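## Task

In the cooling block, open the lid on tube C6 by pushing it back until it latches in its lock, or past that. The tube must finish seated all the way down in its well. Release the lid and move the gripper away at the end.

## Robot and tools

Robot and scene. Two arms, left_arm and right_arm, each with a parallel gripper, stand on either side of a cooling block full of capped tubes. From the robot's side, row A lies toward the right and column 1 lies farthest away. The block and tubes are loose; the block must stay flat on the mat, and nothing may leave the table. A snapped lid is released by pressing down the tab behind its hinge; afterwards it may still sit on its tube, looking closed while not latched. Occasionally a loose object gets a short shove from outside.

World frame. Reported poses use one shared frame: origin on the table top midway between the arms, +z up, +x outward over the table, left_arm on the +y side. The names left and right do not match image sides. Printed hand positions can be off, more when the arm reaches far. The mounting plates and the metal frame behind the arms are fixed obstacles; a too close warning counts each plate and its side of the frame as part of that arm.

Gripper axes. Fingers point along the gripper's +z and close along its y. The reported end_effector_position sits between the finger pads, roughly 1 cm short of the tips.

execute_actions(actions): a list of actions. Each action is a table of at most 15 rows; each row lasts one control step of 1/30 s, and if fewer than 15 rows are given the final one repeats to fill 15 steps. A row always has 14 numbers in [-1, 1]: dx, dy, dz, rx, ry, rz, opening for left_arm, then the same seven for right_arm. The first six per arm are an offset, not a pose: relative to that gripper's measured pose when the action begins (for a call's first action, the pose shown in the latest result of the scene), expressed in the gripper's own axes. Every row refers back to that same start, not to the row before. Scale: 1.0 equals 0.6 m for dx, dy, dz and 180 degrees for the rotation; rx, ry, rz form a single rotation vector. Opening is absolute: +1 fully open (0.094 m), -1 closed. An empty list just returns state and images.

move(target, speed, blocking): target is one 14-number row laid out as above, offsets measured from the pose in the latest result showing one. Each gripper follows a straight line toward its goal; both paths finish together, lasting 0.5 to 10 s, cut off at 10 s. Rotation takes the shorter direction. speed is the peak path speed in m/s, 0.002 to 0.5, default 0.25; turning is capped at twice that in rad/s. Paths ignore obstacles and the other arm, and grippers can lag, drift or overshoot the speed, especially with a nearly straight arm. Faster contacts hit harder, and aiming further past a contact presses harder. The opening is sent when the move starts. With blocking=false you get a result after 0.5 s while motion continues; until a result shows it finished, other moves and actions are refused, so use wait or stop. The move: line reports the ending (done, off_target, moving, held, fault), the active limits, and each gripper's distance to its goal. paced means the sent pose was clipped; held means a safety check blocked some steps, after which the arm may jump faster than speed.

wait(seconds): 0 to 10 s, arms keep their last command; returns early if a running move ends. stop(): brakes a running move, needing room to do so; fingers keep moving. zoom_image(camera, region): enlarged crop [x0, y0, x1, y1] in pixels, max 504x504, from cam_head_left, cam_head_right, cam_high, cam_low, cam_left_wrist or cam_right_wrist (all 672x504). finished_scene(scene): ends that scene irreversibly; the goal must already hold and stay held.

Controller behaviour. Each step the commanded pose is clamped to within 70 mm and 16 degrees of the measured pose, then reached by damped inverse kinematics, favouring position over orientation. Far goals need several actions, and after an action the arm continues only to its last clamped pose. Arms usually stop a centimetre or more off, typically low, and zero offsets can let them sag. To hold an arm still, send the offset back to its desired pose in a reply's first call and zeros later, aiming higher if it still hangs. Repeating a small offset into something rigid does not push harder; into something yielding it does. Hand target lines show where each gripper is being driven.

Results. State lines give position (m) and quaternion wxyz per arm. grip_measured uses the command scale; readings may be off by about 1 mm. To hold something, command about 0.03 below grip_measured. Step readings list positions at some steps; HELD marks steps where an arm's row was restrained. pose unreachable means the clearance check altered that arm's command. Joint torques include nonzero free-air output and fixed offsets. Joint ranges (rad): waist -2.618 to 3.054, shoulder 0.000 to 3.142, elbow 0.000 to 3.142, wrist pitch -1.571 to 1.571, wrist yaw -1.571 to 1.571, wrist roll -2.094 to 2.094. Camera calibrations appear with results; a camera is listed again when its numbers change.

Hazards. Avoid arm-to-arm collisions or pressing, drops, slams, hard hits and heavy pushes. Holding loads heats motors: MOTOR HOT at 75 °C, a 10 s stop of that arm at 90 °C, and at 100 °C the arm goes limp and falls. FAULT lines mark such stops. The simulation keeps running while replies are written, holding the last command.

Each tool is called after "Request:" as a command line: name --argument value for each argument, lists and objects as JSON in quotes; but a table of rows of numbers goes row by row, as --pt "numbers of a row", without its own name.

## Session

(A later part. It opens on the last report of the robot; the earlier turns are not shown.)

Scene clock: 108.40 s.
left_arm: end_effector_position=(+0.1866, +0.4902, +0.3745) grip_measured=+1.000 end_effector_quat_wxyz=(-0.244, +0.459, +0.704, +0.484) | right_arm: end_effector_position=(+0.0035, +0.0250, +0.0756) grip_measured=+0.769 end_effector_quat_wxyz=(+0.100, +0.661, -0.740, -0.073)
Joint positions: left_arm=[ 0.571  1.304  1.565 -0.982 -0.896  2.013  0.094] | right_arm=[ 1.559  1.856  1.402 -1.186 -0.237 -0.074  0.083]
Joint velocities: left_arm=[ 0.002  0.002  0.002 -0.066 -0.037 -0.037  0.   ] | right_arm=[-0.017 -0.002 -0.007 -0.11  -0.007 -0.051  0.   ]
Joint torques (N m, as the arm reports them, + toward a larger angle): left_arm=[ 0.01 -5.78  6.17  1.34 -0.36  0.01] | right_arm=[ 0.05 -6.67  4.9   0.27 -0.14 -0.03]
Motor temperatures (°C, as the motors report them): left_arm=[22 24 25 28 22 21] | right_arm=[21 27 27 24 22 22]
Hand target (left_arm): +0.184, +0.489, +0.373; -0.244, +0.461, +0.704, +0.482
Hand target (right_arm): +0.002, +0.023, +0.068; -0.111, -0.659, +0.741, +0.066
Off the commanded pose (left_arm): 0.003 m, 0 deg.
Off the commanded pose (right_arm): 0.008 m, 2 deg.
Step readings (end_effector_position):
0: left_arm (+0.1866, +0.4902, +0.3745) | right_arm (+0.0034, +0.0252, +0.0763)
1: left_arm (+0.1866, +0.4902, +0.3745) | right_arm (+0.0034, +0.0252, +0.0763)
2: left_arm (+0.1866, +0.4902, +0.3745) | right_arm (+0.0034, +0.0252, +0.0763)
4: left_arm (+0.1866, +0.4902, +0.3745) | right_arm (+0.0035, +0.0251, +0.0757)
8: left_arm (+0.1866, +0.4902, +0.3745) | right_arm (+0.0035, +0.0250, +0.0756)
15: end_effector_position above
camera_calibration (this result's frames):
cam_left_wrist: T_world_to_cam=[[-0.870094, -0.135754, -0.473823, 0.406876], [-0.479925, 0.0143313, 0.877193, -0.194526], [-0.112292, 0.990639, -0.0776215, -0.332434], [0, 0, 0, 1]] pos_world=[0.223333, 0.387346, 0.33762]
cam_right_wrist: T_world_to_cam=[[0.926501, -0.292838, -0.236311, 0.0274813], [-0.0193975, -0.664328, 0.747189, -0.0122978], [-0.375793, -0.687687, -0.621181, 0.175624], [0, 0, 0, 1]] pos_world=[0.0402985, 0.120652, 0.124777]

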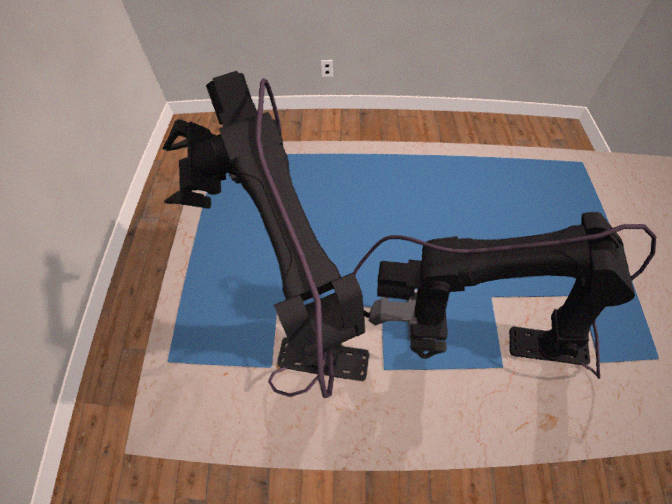

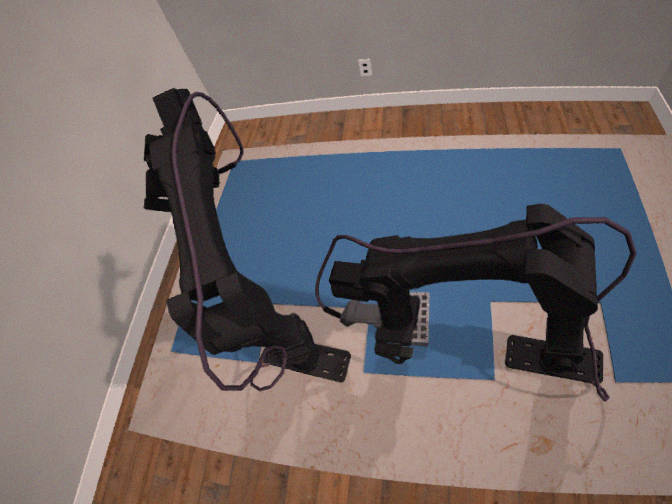

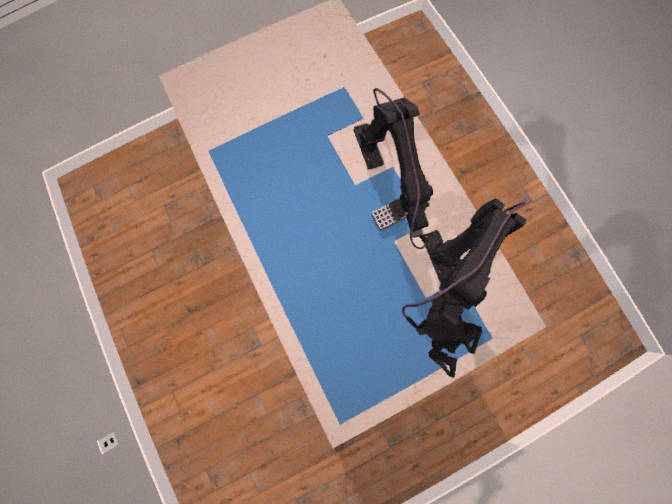

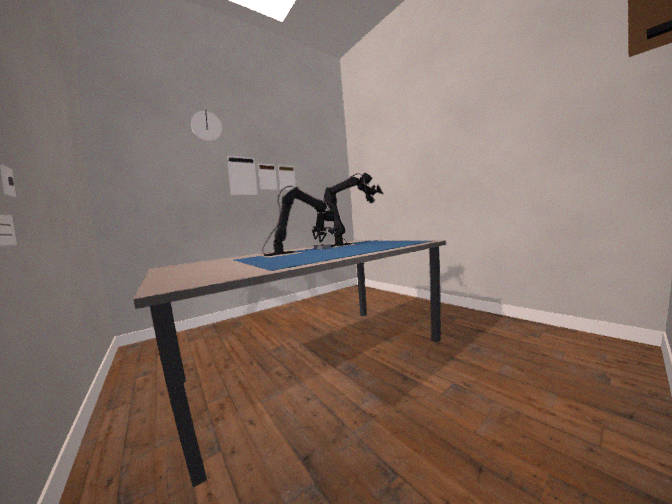

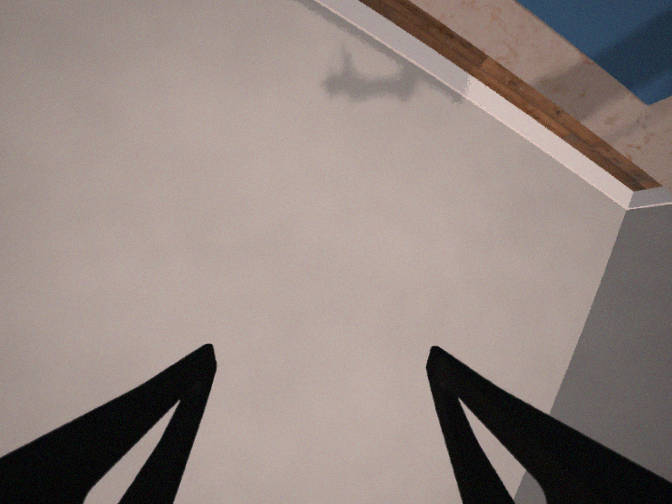

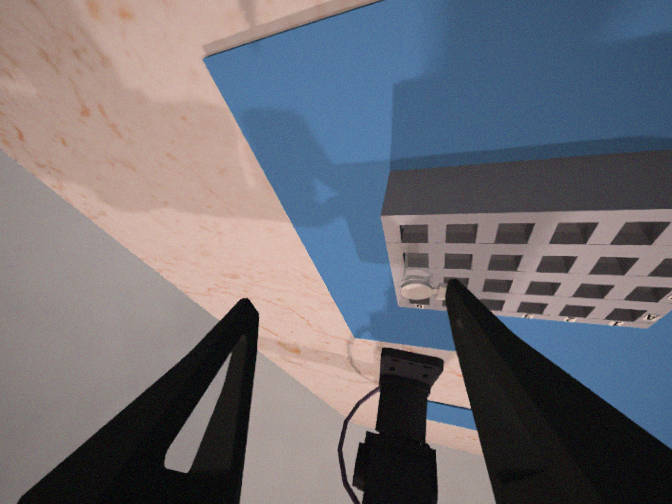

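Request:
execute_actions --actions '[[[-0.0008,-0.0052,-0.0012,0.0009,-0.0008,0.0015,1,0.0085,-0.0060,0.0320,-0.0030,0.0195,0.0047,0.77],[-0.0008,-0.0052,-0.0012,0.0009,-0.0008,0.0015,1,0.0115,-0.0083,0.0431,-0.0035,0.0263,0.0064,0.77],[-0.0008,-0.0052,-0.0012,0.0009,-0.0008,0.0015,1,0.0115,-0.0083,0.0431,-0.0035,0.0263,0.0064,0.77],[-0.0008,-0.0052,-0.0012,0.0009,-0.0008,0.0015,1,0.0115,-0.0083,0.0431,-0.0035,0.0263,0.0064,0.77],[-0.0008,-0.0052,-0.0012,0.0009,-0.0008,0.0015,1,0.0022,-0.0005,0.0080,-0.0020,0.0049,0.0012,0.77],[-0.0008,-0.0052,-0.0012,0.0009,-0.0008,0.0015,1,0.0022,-0.0005,0.0080,-0.0020,0.0049,0.0012,0.77],[-0.0008,-0.0052,-0.0012,0.0009,-0.0008,0.0015,1,0.0022,-0.0005,0.0080,-0.0020,0.0049,0.0012,0.77],[-0.0008,-0.0052,-0.0012,0.0009,-0.0008,0.0015,1,0.0024,-0.0011,0.0105,-0.0021,0.0064,0.0016,0.77]]]'

Request:
zoom_image --camera "cam_right_wrist" --region '[380, 250, 500, 340]'

Scene clock: 116.17 s.
left_arm: end_effector_position=(+0.1866, +0.4902, +0.3745) grip_measured=+1.000 end_effector_quat_wxyz=(-0.244, +0.459, +0.704, +0.484) | right_arm: end_effector_position=(+0.0028, +0.0213, +0.0633) grip_measured=+0.769 end_effector_quat_wxyz=(+0.116, +0.659, -0.741, -0.060)
Joint positions: left_arm=[ 0.571  1.304  1.565 -0.982 -0.896  2.013  0.094] | right_arm=[ 1.559  1.893  1.396 -1.186 -0.237 -0.074  0.083]
Joint velocities: left_arm=[-0.017 -0.012  0.002 -0.081  0.007  0.051  0.   ] | right_arm=[ 0.002  0.007 -0.007  0.051  0.037 -0.081  0.002]
Joint torques (N m, as the arm reports them, + toward a larger angle): left_arm=[ 0.   -5.78  6.18  1.34 -0.36  0.01] | right_arm=[ -0.08 -10.46   5.29   0.23  -0.13  -0.04]
Motor temperatures (°C, as the motors report them): left_arm=[22 24 25 29 22 21] | right_arm=[21 27 27 24 22 22]
Hand target (left_arm): +0.184, +0.489, +0.373; -0.244, +0.461, +0.704, +0.482
Hand target (right_arm): +0.002, +0.023, +0.069; -0.110, -0.660, +0.741, +0.068
Off the commanded pose (left_arm): 0.003 m, 0 deg.
Off the commanded pose (right_arm): 0.006 m, 1 deg.
Step readings (end_effector_position):
0: left_arm (+0.1866, +0.4902, +0.3745) | right_arm (+0.0035, +0.0250, +0.0756)
1: left_arm (+0.1866, +0.4902, +0.3745) | right_arm (+0.0035, +0.0250, +0.0756)
2: left_arm (+0.1866, +0.4902, +0.3745) | right_arm (+0.0035, +0.0248, +0.0750)
4: left_arm (+0.1866, +0.4902, +0.3745) | right_arm (+0.0033, +0.0241, +0.0706)
8: left_arm (+0.1866, +0.4902, +0.3745) | right_arm (+0.0028, +0.0213, +0.0633)
15: end_effector_position above
camera_calibration (this result's frames):
cam_left_wrist: T_world_to_cam=[[-0.870094, -0.135754, -0.473823, 0.406876], [-0.479925, 0.0143313, 0.877193, -0.194526], [-0.112292, 0.990639, -0.0776215, -0.332434], [0, 0, 0, 1]] pos_world=[0.223333, 0.387346, 0.33762]
cam_right_wrist: T_world_to_cam=[[0.924727, -0.30266, -0.230817, 0.023982], [-0.0136208, -0.632332, 0.774578, -0.00798625], [-0.380386, -0.713129, -0.588857, 0.163728], [0, 0, 0, 1]] pos_world=[0.0399943, 0.118968, 0.108134]

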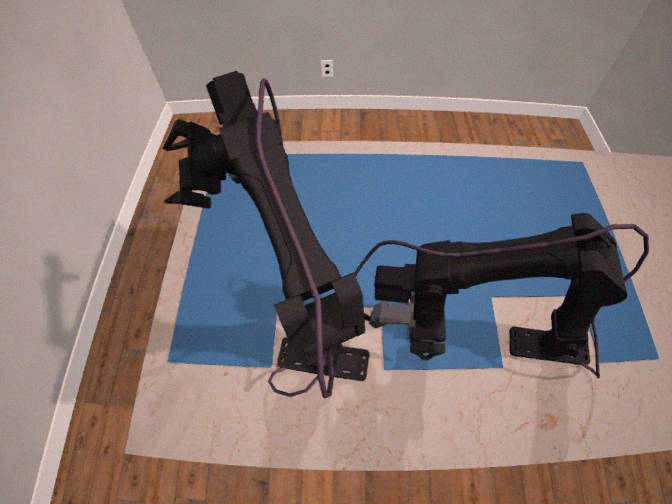

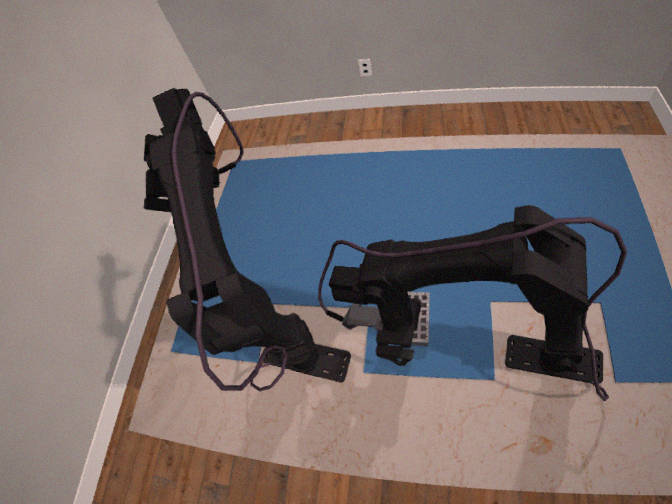

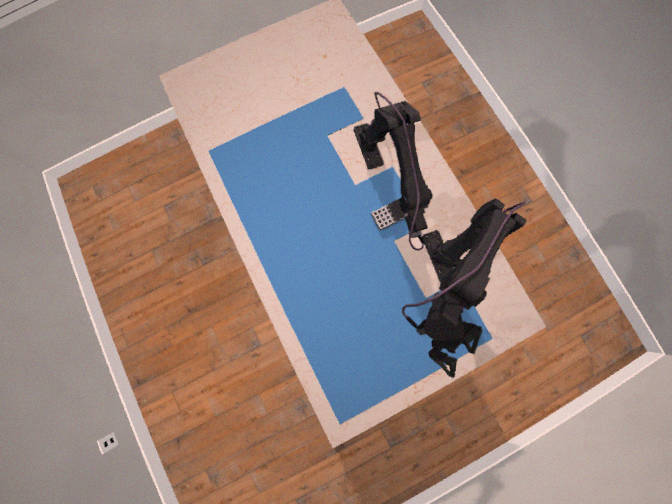

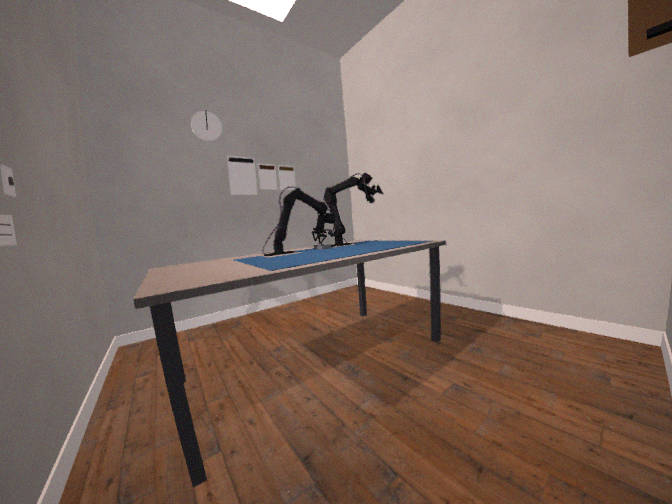

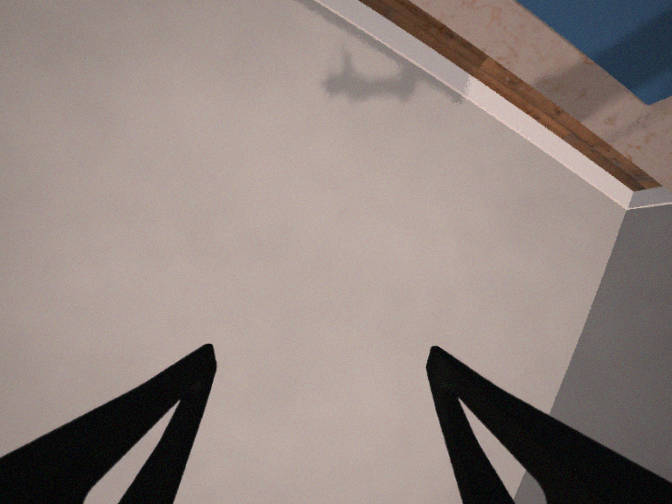

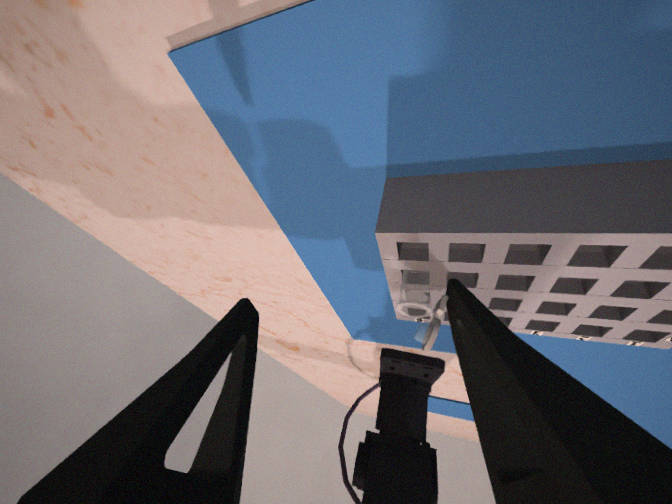

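Region (380, 250, 500, 340) of cam_right_wrist's 672x504 image, scaled by 4.200, with more detail than that image has; it fills the top 378 rows of this view, and the rest is white.

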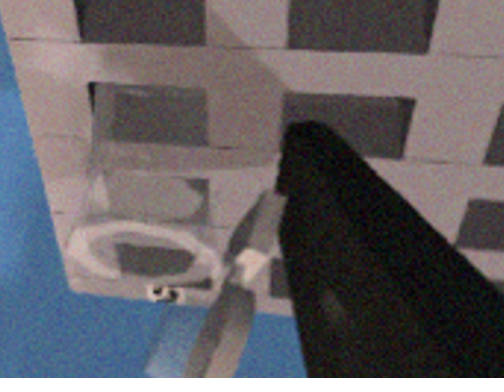

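Request:
execute_actions --actions '[[[-0.0008,-0.0052,-0.0012,0.0009,-0.0008,0.0015,1,-0.0015,0.0046,-0.0135,-0.0011,-0.0083,-0.0020,0.77],[-0.0008,-0.0052,-0.0012,0.0009,-0.0008,0.0015,1,-0.0022,0.0053,-0.0165,-0.0010,-0.0101,-0.0025,0.77],[-0.0008,-0.0052,-0.0012,0.0009,-0.0008,0.0015,1,-0.0024,0.0058,-0.0185,-0.0009,-0.0114,-0.0028,0.775],[-0.0008,-0.0052,-0.0012,0.0009,-0.0008,0.0015,1,-0.0026,0.0062,-0.0202,-0.0008,-0.0124,-0.0031,0.78],[-0.0008,-0.0052,-0.0012,0.0009,-0.0008,0.0015,1,-0.0027,0.0066,-0.0219,-0.0007,-0.0135,-0.0033,0.79],[-0.0008,-0.0052,-0.0012,0.0009,-0.0008,0.0015,1,-0.0028,0.0070,-0.0236,-0.0006,-0.0145,-0.0036,0.80],[-0.0008,-0.0052,-0.0012,0.0009,-0.0008,0.0015,1,-0.0030,0.0074,-0.0253,-0.0006,-0.0156,-0.0038,0.805],[-0.0008,-0.0052,-0.0012,0.0009,-0.0008,0.0015,1,-0.0031,0.0078,-0.0270,-0.0005,-0.0166,-0.0041,0.81],[-0.0008,-0.0052,-0.0012,0.0009,-0.0008,0.0015,1,-0.0031,0.0078,-0.0270,-0.0005,-0.0166,-0.0041,0.81],[-0.0008,-0.0052,-0.0012,0.0009,-0.0008,0.0015,1,-0.0031,0.0078,-0.0270,-0.0005,-0.0166,-0.0041,0.81],[-0.0008,-0.0052,-0.0012,0.0009,-0.0008,0.0015,1,-0.0031,0.0078,-0.0270,-0.0005,-0.0166,-0.0041,0.81],[-0.0008,-0.0052,-0.0012,0.0009,-0.0008,0.0015,1,-0.0031,0.0078,-0.0270,-0.0005,-0.0166,-0.0041,0.81],[-0.0008,-0.0052,-0.0012,0.0009,-0.0008,0.0015,1,-0.0031,0.0078,-0.0270,-0.0005,-0.0166,-0.0041,0.80],[-0.0008,-0.0052,-0.0012,0.0009,-0.0008,0.0015,1,-0.0031,0.0078,-0.0270,-0.0005,-0.0166,-0.0041,0.79],[-0.0008,-0.0052,-0.0012,0.0009,-0.0008,0.0015,1,-0.0031,0.0078,-0.0270,-0.0005,-0.0166,-0.0041,0.78]],[[-0.0008,-0.0052,-0.0012,0.0009,-0.0008,0.0015,1,-0.0019,0.0034,-0.0088,-0.0013,-0.0055,-0.0013,0.77],[-0.0008,-0.0052,-0.0012,0.0009,-0.0008,0.0015,1,-0.0019,0.0034,-0.0088,-0.0013,-0.0055,-0.0013,0.76],[-0.0008,-0.0052,-0.0012,0.0009,-0.0008,0.0015,1,-0.0019,0.0034,-0.0088,-0.0013,-0.0055,-0.0013,0.75],[-0.0008,-0.0052,-0.0012,0.0009,-0.0008,0.0015,1,-0.0019,0.0034,-0.0088,-0.0013,-0.0055,-0.0013,0.74],[-0.0008,-0.0052,-0.0012,0.0009,-0.0008,0.0015,1,-0.0019,0.0034,-0.0088,-0.0013,-0.0055,-0.0013,0.73],[-0.0008,-0.0052,-0.0012,0.0009,-0.0008,0.0015,1,-0.0019,0.0034,-0.0088,-0.0013,-0.0055,-0.0013,0.72],[-0.0008,-0.0052,-0.0012,0.0009,-0.0008,0.0015,1,-0.0019,0.0034,-0.0088,-0.0013,-0.0055,-0.0013,0.71],[-0.0008,-0.0052,-0.0012,0.0009,-0.0008,0.0015,1,-0.0019,0.0034,-0.0088,-0.0013,-0.0055,-0.0013,0.70],[-0.0008,-0.0052,-0.0012,0.0009,-0.0008,0.0015,1,-0.0019,0.0034,-0.0088,-0.0013,-0.0055,-0.0013,0.69],[-0.0008,-0.0052,-0.0012,0.0009,-0.0008,0.0015,1,-0.0019,0.0034,-0.0088,-0.0013,-0.0055,-0.0013,0.68],[-0.0008,-0.0052,-0.0012,0.0009,-0.0008,0.0015,1,-0.0019,0.0034,-0.0088,-0.0013,-0.0055,-0.0013,0.67],[-0.0008,-0.0052,-0.0012,0.0009,-0.0008,0.0015,1,-0.0019,0.0034,-0.0088,-0.0013,-0.0055,-0.0013,0.66],[-0.0008,-0.0052,-0.0012,0.0009,-0.0008,0.0015,1,-0.0019,0.0034,-0.0088,-0.0013,-0.0055,-0.0013,0.65]]]'

Request:
zoom_image --camera "cam_right_wrist" --region '[370, 255, 490, 365]'

Scene clock: 123.83 s.
left_arm: end_effector_position=(+0.1866, +0.4902, +0.3745) grip_measured=+1.000 end_effector_quat_wxyz=(-0.244, +0.459, +0.704, +0.484) | right_arm: end_effector_position=(+0.0031, +0.0223, +0.0690) grip_measured=+0.652 end_effector_quat_wxyz=(+0.109, +0.660, -0.741, -0.065)
Joint positions: left_arm=[ 0.571  1.304  1.565 -0.982 -0.896  2.013  0.094] | right_arm=[ 1.559  1.873  1.396 -1.186 -0.237 -0.074  0.078]
Joint velocities: left_arm=[-0.007  0.002 -0.012  0.081  0.051 -0.037  0.   ] | right_arm=[-0.012 -0.002 -0.007 -0.022  0.007 -0.022 -0.001]
Joint torques (N m, as the arm reports them, + toward a larger angle): left_arm=[ 0.   -5.77  6.16  1.34 -0.36  0.01] | right_arm=[-0.02 -9.96  5.55  0.19 -0.18 -0.05]
Motor temperatures (°C, as the motors report them): left_arm=[22 24 25 29 22 21] | right_arm=[21 29 27 24 22 22]
Hand target (left_arm): +0.184, +0.489, +0.373; -0.244, +0.461, +0.704, +0.482
Hand target (right_arm): +0.002, +0.024, +0.075; -0.104, -0.660, +0.740, +0.073
Off the commanded pose (left_arm): 0.003 m, 0 deg.
Off the commanded pose (right_arm): 0.006 m, 1 deg.
Step readings (end_effector_position; steps 1 to 15: 1st action; 16 to 30: 2nd action):
0: left_arm (+0.1866, +0.4902, +0.3745) | right_arm (+0.0028, +0.0213, +0.0633)
1: left_arm (+0.1866, +0.4902, +0.3745) | right_arm (+0.0028, +0.0213, +0.0633)
2: left_arm (+0.1866, +0.4902, +0.3745) | right_arm (+0.0028, +0.0213, +0.0633)
4: left_arm (+0.1866, +0.4902, +0.3745) | right_arm (+0.0028, +0.0213, +0.0633)
8: left_arm (+0.1866, +0.4902, +0.3745) | right_arm (+0.0029, +0.0216, +0.0649)
15: left_arm (+0.1866, +0.4902, +0.3745) | right_arm (+0.0030, +0.0223, +0.0690)
16: left_arm (+0.1866, +0.4902, +0.3745) | right_arm (+0.0030, +0.0223, +0.0690)
17: left_arm (+0.1866, +0.4902, +0.3745) | right_arm (+0.0030, +0.0223, +0.0690)
19: left_arm (+0.1866, +0.4902, +0.3745) | right_arm (+0.0030, +0.0223, +0.0690)
23: left_arm (+0.1866, +0.4902, +0.3745) | right_arm (+0.0030, +0.0223, +0.0690)
30: end_effector_position above
camera_calibration (this result's frames):
cam_left_wrist: T_world_to_cam=[[-0.870094, -0.135754, -0.473823, 0.406876], [-0.479925, 0.0143313, 0.877193, -0.194526], [-0.112292, 0.990639, -0.0776215, -0.332434], [0, 0, 0, 1]] pos_world=[0.223333, 0.387346, 0.33762]
cam_right_wrist: T_world_to_cam=[[0.925709, -0.29827, -0.23259, 0.0253259], [-0.0167498, -0.646656, 0.762598, -0.0106351], [-0.377865, -0.702048, -0.603612, 0.168652], [0, 0, 0, 1]] pos_world=[0.0401052, 0.119078, 0.115801]

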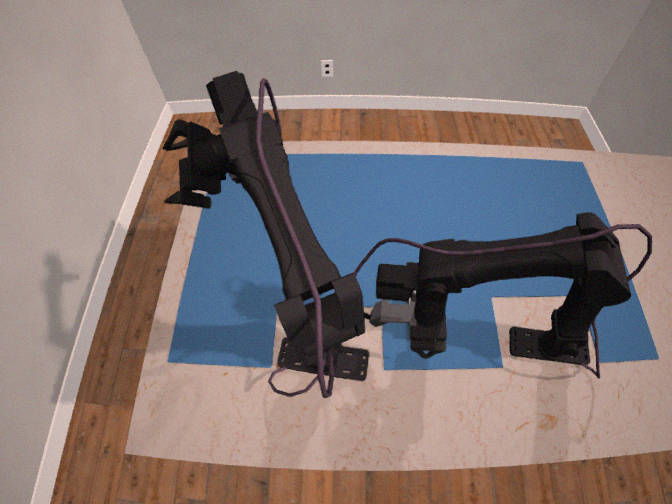

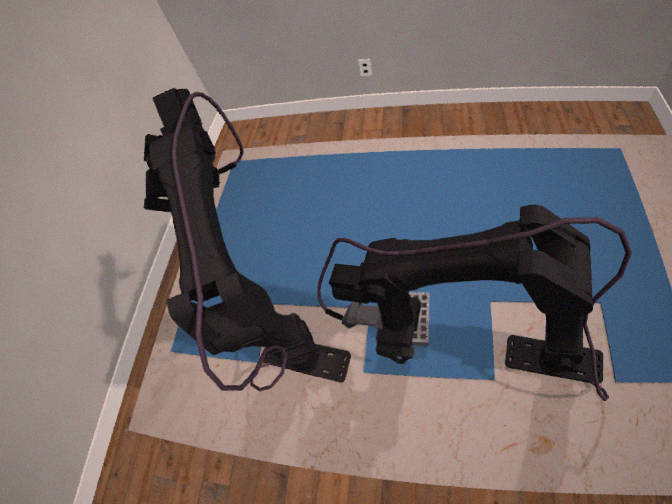

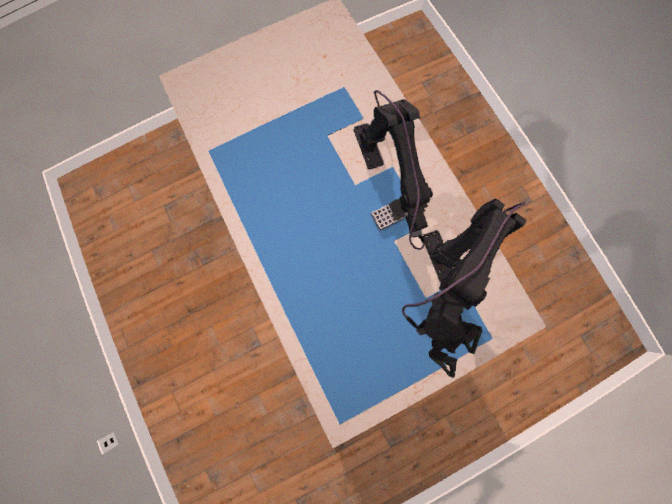

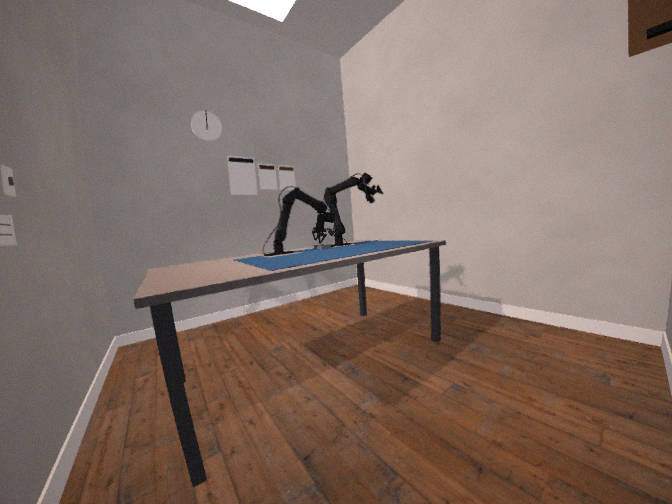

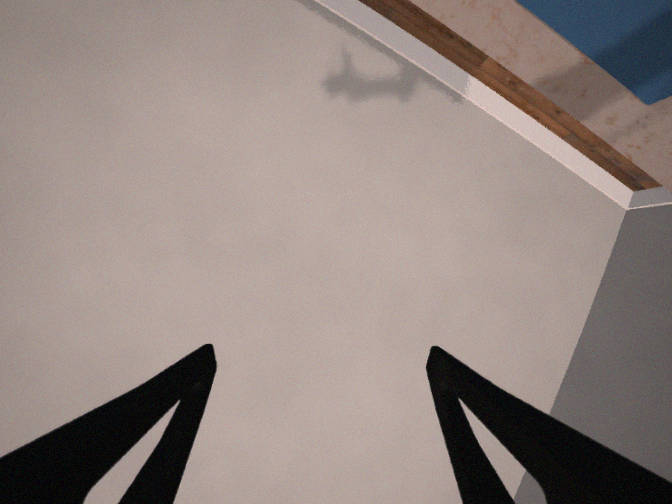

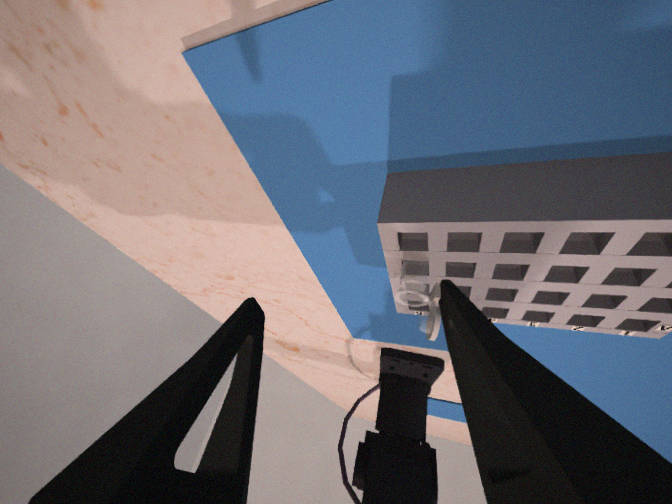

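Region (370, 255, 490, 365) of cam_right_wrist's 672x504 image, scaled by 4.200, with more detail than that image has; it fills the top 462 rows of this view, and the rest is white.

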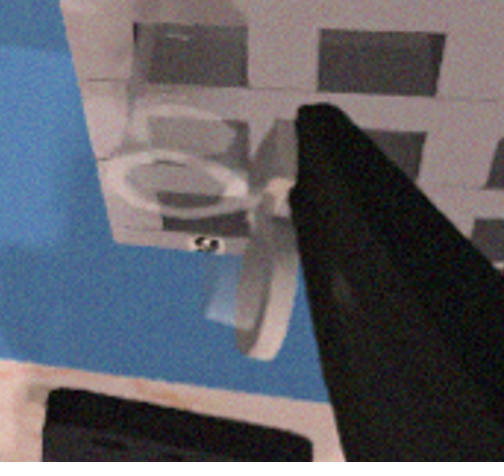

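Request:
execute_actions --actions '[[[-0.0008,-0.0052,-0.0012,0.0009,-0.0008,0.0015,1,-0.0019,0.0036,-0.0088,-0.0015,-0.0055,-0.0013,0.64],[-0.0008,-0.0052,-0.0012,0.0009,-0.0008,0.0015,1,-0.0019,0.0038,-0.0088,-0.0017,-0.0055,-0.0013,0.632],[-0.0008,-0.0052,-0.0012,0.0009,-0.0008,0.0015,1,-0.0019,0.0040,-0.0088,-0.0020,-0.0055,-0.0013,0.624],[-0.0008,-0.0052,-0.0012,0.0009,-0.0008,0.0015,1,-0.0019,0.0042,-0.0088,-0.0022,-0.0055,-0.0013,0.616],[-0.0008,-0.0052,-0.0012,0.0009,-0.0008,0.0015,1,-0.0019,0.0044,-0.0088,-0.0024,-0.0055,-0.0013,0.608],[-0.0008,-0.0052,-0.0012,0.0009,-0.0008,0.0015,1,-0.0019,0.0046,-0.0088,-0.0026,-0.0055,-0.0013,0.60],[-0.0008,-0.0052,-0.0012,0.0009,-0.0008,0.0015,1,-0.0019,0.0048,-0.0088,-0.0029,-0.0055,-0.0013,0.592],[-0.0008,-0.0052,-0.0012,0.0009,-0.0008,0.0015,1,-0.0019,0.0048,-0.0088,-0.0029,-0.0055,-0.0013,0.584],[-0.0008,-0.0052,-0.0012,0.0009,-0.0008,0.0015,1,-0.0019,0.0048,-0.0088,-0.0029,-0.0055,-0.0013,0.576],[-0.0008,-0.0052,-0.0012,0.0009,-0.0008,0.0015,1,-0.0019,0.0048,-0.0088,-0.0029,-0.0055,-0.0013,0.568],[-0.0008,-0.0052,-0.0012,0.0009,-0.0008,0.0015,1,-0.0019,0.0048,-0.0088,-0.0029,-0.0055,-0.0013,0.56],[-0.0008,-0.0052,-0.0012,0.0009,-0.0008,0.0015,1,-0.0019,0.0048,-0.0088,-0.0029,-0.0055,-0.0013,0.552]]]'

Request:
zoom_image --camera "cam_right_wrist" --region '[370, 255, 490, 365]'

Scene clock: 126.90 s.
left_arm: end_effector_position=(+0.1866, +0.4902, +0.3745) grip_measured=+1.000 end_effector_quat_wxyz=(-0.244, +0.459, +0.704, +0.484) | right_arm: end_effector_position=(+0.0047, +0.0220, +0.0686) grip_measured=+0.554 end_effector_quat_wxyz=(+0.106, +0.660, -0.741, -0.061)
Joint positions: left_arm=[ 0.571  1.304  1.565 -0.982 -0.896  2.013  0.094] | right_arm=[ 1.559  1.873  1.396 -1.186 -0.227 -0.074  0.073]
Joint velocities: left_arm=[-0.007 -0.017 -0.007 -0.022 -0.051  0.066  0.   ] | right_arm=[-0.012  0.002  0.007 -0.022 -0.022  0.007 -0.001]
Joint torques (N m, as the arm reports them, + toward a larger angle): left_arm=[ 0.   -5.77  6.17  1.34 -0.36  0.01] | right_arm=[-0.02 -9.94  5.58  0.17 -0.29 -0.06]
Motor temperatures (°C, as the motors report them): left_arm=[22 24 25 29 22 21] | right_arm=[21 29 27 24 22 22]
Hand target (left_arm): +0.184, +0.489, +0.373; -0.244, +0.461, +0.704, +0.482
Hand target (right_arm): +0.002, +0.024, +0.075; -0.105, -0.660, +0.740, +0.074
Off the commanded pose (left_arm): 0.003 m, 0 deg.
Off the commanded pose (right_arm): 0.007 m, 1 deg.
Step readings (end_effector_position):
0: left_arm (+0.1866, +0.4902, +0.3745) | right_arm (+0.0032, +0.0223, +0.0690)
1: left_arm (+0.1866, +0.4902, +0.3745) | right_arm (+0.0032, +0.0223, +0.0690)
2: left_arm (+0.1866, +0.4902, +0.3745) | right_arm (+0.0033, +0.0223, +0.0689)
4: left_arm (+0.1866, +0.4902, +0.3745) | right_arm (+0.0035, +0.0222, +0.0689)
8: left_arm (+0.1866, +0.4902, +0.3745) | right_arm (+0.0041, +0.0221, +0.0688)
15: end_effector_position above
camera_calibration (this result's frames):
cam_left_wrist: T_world_to_cam=[[-0.870094, -0.135754, -0.473823, 0.406876], [-0.479925, 0.0143313, 0.877193, -0.194526], [-0.112292, 0.990639, -0.0776215, -0.332434], [0, 0, 0, 1]] pos_world=[0.223333, 0.387346, 0.33762]
cam_right_wrist: T_world_to_cam=[[0.928009, -0.297854, -0.223792, 0.0230802], [-0.0230477, -0.645437, 0.763465, -0.0105853], [-0.371845, -0.703345, -0.605836, 0.168945], [0, 0, 0, 1]] pos_world=[0.0411589, 0.118869, 0.1156]

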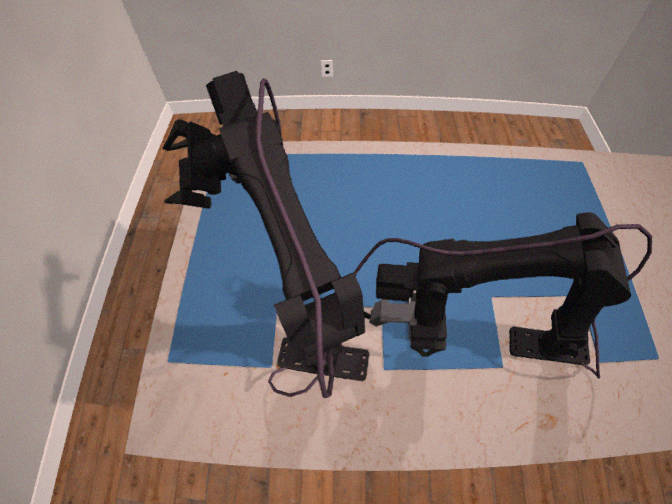

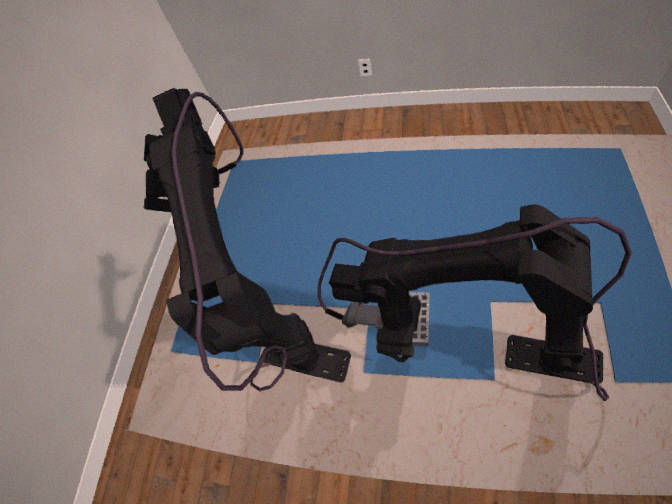

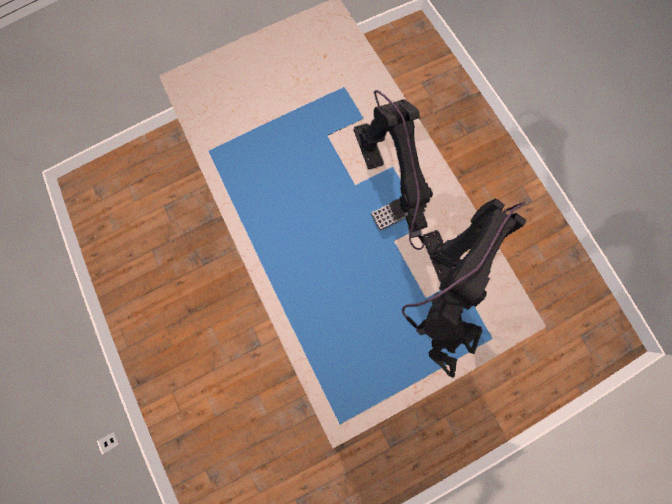

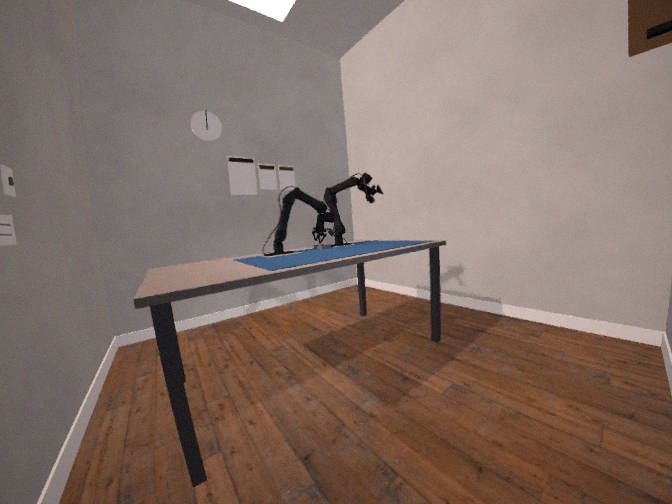

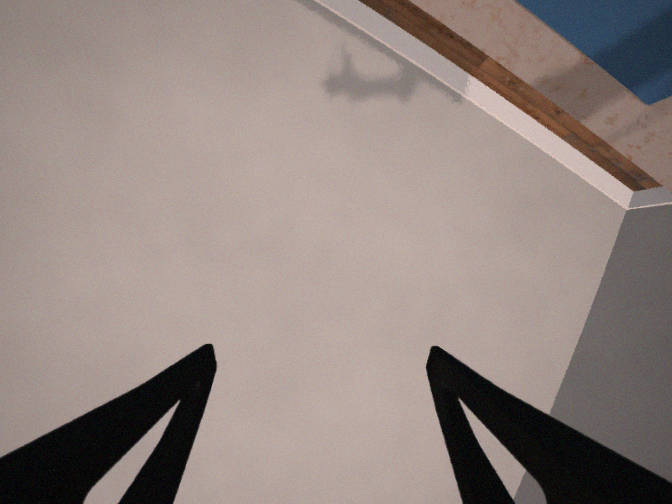

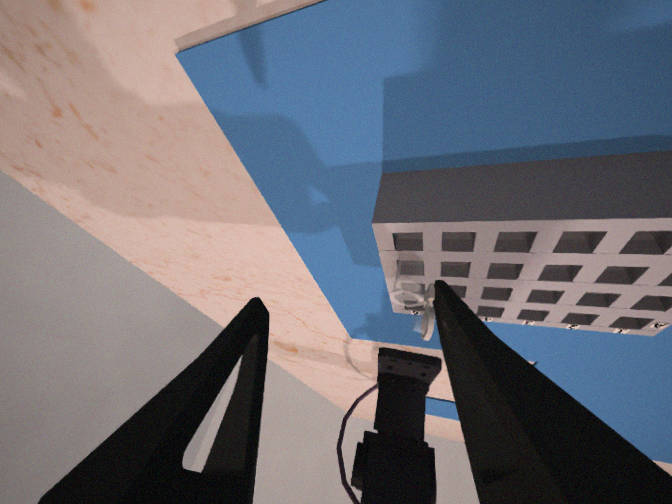

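Region (370, 255, 490, 365) of cam_right_wrist's 672x504 image, scaled by 4.200, with more detail than that image has; it fills the top 462 rows of this view, and the rest is white.

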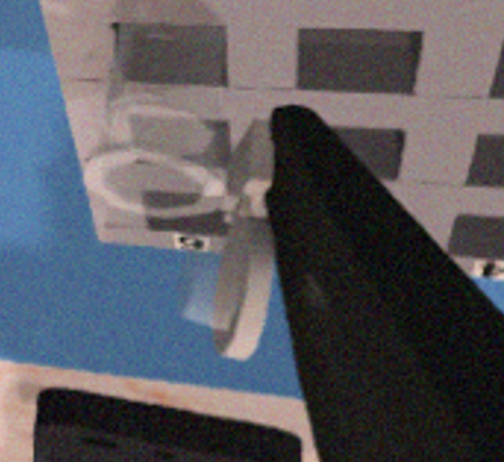

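Request:
execute_actions --actions '[[[-0.0008,-0.0052,-0.0012,0.0009,-0.0008,0.0015,1,-0.0022,0.0091,-0.0087,-0.0074,-0.0057,-0.0015,0.552],[-0.0008,-0.0052,-0.0012,0.0009,-0.0008,0.0015,1,-0.0022,0.0105,-0.0086,-0.0086,-0.0058,-0.0017,0.552],[-0.0008,-0.0052,-0.0012,0.0009,-0.0008,0.0015,1,-0.0023,0.0120,-0.0086,-0.0099,-0.0058,-0.0019,0.552],[-0.0008,-0.0052,-0.0012,0.0009,-0.0008,0.0015,1,-0.0023,0.0135,-0.0085,-0.0111,-0.0059,-0.0021,0.552],[-0.0008,-0.0052,-0.0012,0.0009,-0.0008,0.0015,1,-0.0024,0.0150,-0.0084,-0.0124,-0.0059,-0.0023,0.552],[-0.0008,-0.0052,-0.0012,0.0009,-0.0008,0.0015,1,-0.0025,0.0164,-0.0083,-0.0137,-0.0059,-0.0024,0.552],[-0.0008,-0.0052,-0.0012,0.0009,-0.0008,0.0015,1,-0.0025,0.0179,-0.0082,-0.0149,-0.0060,-0.0026,0.552],[-0.0008,-0.0052,-0.0012,0.0009,-0.0008,0.0015,1,-0.0026,0.0194,-0.0082,-0.0162,-0.0060,-0.0028,0.552],[-0.0008,-0.0052,-0.0012,0.0009,-0.0008,0.0015,1,-0.0026,0.0208,-0.0081,-0.0174,-0.0061,-0.0030,0.552],[-0.0008,-0.0052,-0.0012,0.0009,-0.0008,0.0015,1,-0.0027,0.0223,-0.0080,-0.0187,-0.0061,-0.0032,0.552],[-0.0008,-0.0052,-0.0012,0.0009,-0.0008,0.0015,1,-0.0027,0.0223,-0.0080,-0.0187,-0.0061,-0.0032,0.545],[-0.0008,-0.0052,-0.0012,0.0009,-0.0008,0.0015,1,-0.0027,0.0223,-0.0080,-0.0187,-0.0061,-0.0032,0.538],[-0.0008,-0.0052,-0.0012,0.0009,-0.0008,0.0015,1,-0.0027,0.0223,-0.0080,-0.0187,-0.0061,-0.0032,0.53]]]'

Request:
zoom_image --camera "cam_right_wrist" --region '[370, 255, 490, 365]'

Scene clock: 133.10 s.
left_arm: end_effector_position=(+0.1866, +0.4902, +0.3745) grip_measured=+1.000 end_effector_quat_wxyz=(-0.244, +0.459, +0.704, +0.484) | right_arm: end_effector_position=(+0.0042, +0.0221, +0.0687) grip_measured=+0.532 end_effector_quat_wxyz=(+0.107, +0.660, -0.741, -0.062)
Joint positions: left_arm=[ 0.571  1.304  1.565 -0.982 -0.896  2.013  0.094] | right_arm=[ 1.559  1.873  1.396 -1.186 -0.23  -0.074  0.072]
Joint velocities: left_arm=[ 0.017  0.002 -0.017 -0.037 -0.022 -0.037  0.   ] | right_arm=[ 0.007 -0.012  0.002  0.051 -0.022  0.022 -0.   ]
Joint torques (N m, as the arm reports them, + toward a larger angle): left_arm=[ 0.01 -5.79  6.17  1.34 -0.36  0.01] | right_arm=[ 0.28 -9.88  5.53  0.18 -0.6  -0.05]
Motor temperatures (°C, as the motors report them): left_arm=[22 24 25 29 22 21] | right_arm=[21 29 27 24 22 22]
Hand target (left_arm): +0.184, +0.489, +0.373; -0.244, +0.461, +0.704, +0.482
Hand target (right_arm): -0.007, +0.025, +0.076; -0.118, -0.660, +0.736, +0.089
Off the commanded pose (left_arm): 0.003 m, 0 deg.
Off the commanded pose (right_arm): 0.014 m, 3 deg.
Step readings (end_effector_position):
0: left_arm (+0.1866, +0.4902, +0.3745) | right_arm (+0.0048, +0.0220, +0.0686)
1: left_arm (+0.1866, +0.4902, +0.3745) | right_arm (+0.0048, +0.0220, +0.0686)
2: left_arm (+0.1866, +0.4902, +0.3745) | right_arm (+0.0048, +0.0220, +0.0686)
4: left_arm (+0.1866, +0.4902, +0.3745) | right_arm (+0.0047, +0.0220, +0.0686)
8: left_arm (+0.1866, +0.4902, +0.3745) | right_arm (+0.0044, +0.0220, +0.0687)
15: end_effector_position above
camera_calibration (this result's frames):
cam_left_wrist: T_world_to_cam=[[-0.870094, -0.135754, -0.473823, 0.406876], [-0.479925, 0.0143313, 0.877193, -0.194526], [-0.112292, 0.990639, -0.0776215, -0.332434], [0, 0, 0, 1]] pos_world=[0.223333, 0.387346, 0.33762]
cam_right_wrist: T_world_to_cam=[[0.927346, -0.297977, -0.22636, 0.0237353], [-0.0212099, -0.645793, 0.763218, -0.0106014], [-0.373603, -0.702966, -0.605193, 0.168861], [0, 0, 0, 1]] pos_world=[0.0408514, 0.11893, 0.115658]

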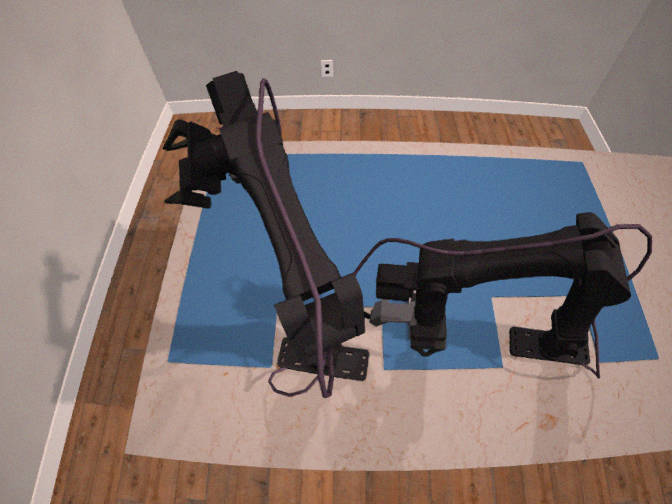

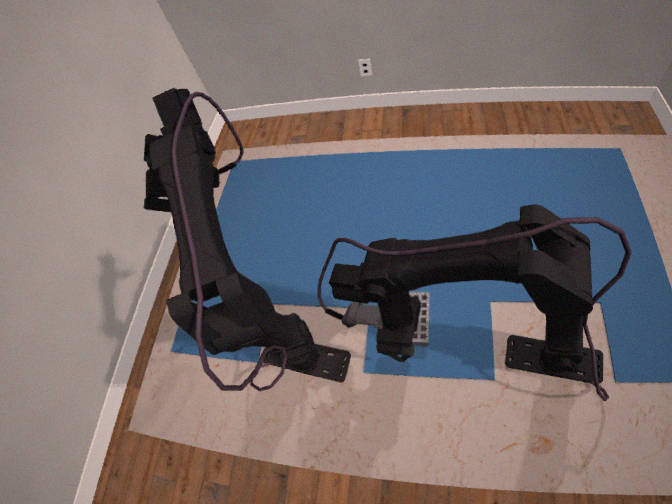

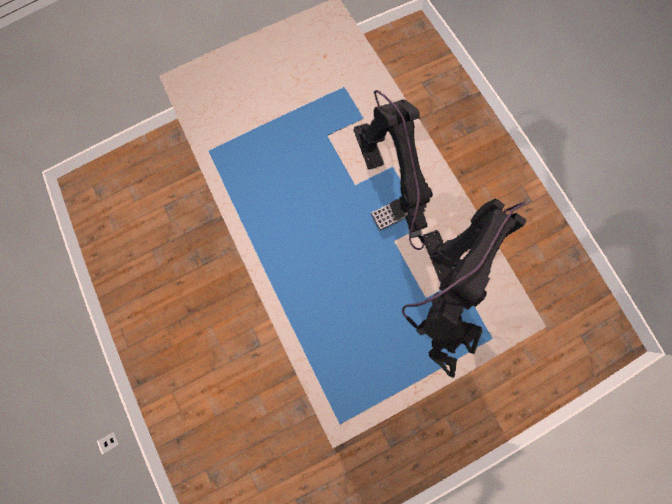

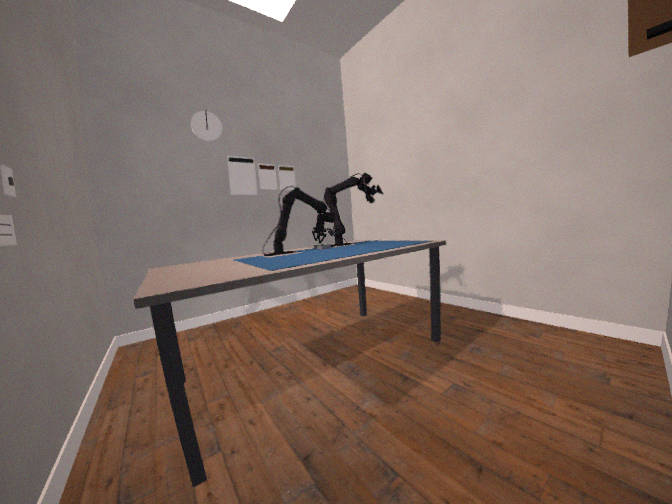

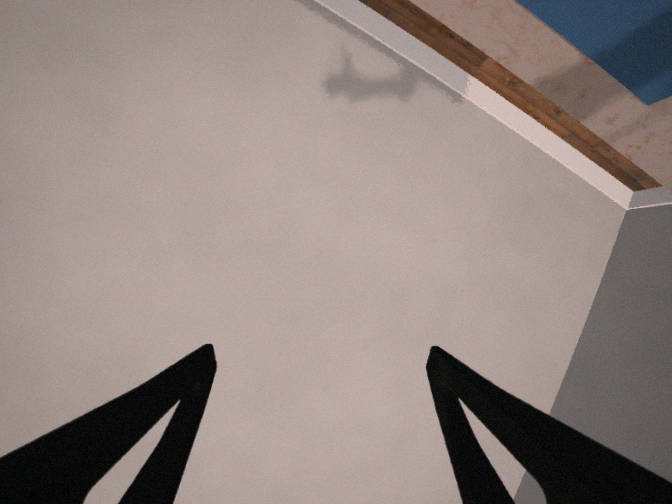

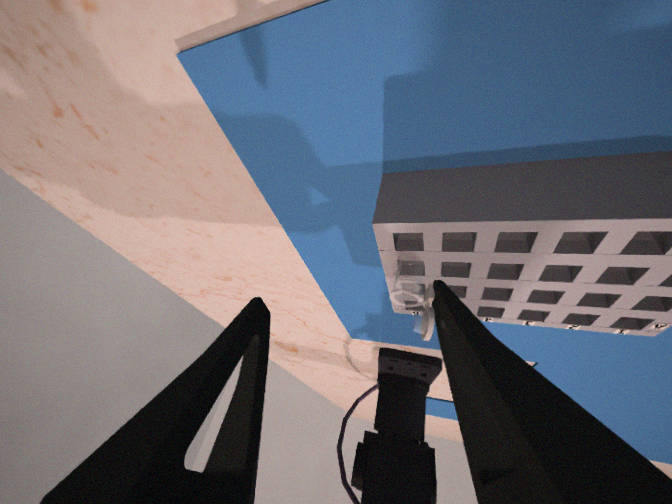

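Region (370, 255, 490, 365) of cam_right_wrist's 672x504 image, scaled by 4.200, with more detail than that image has; it fills the top 462 rows of this view, and the rest is white.

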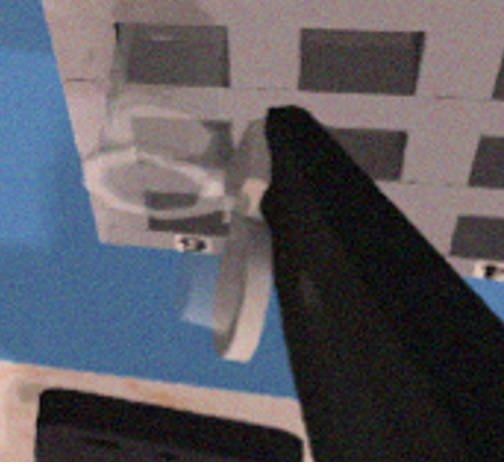

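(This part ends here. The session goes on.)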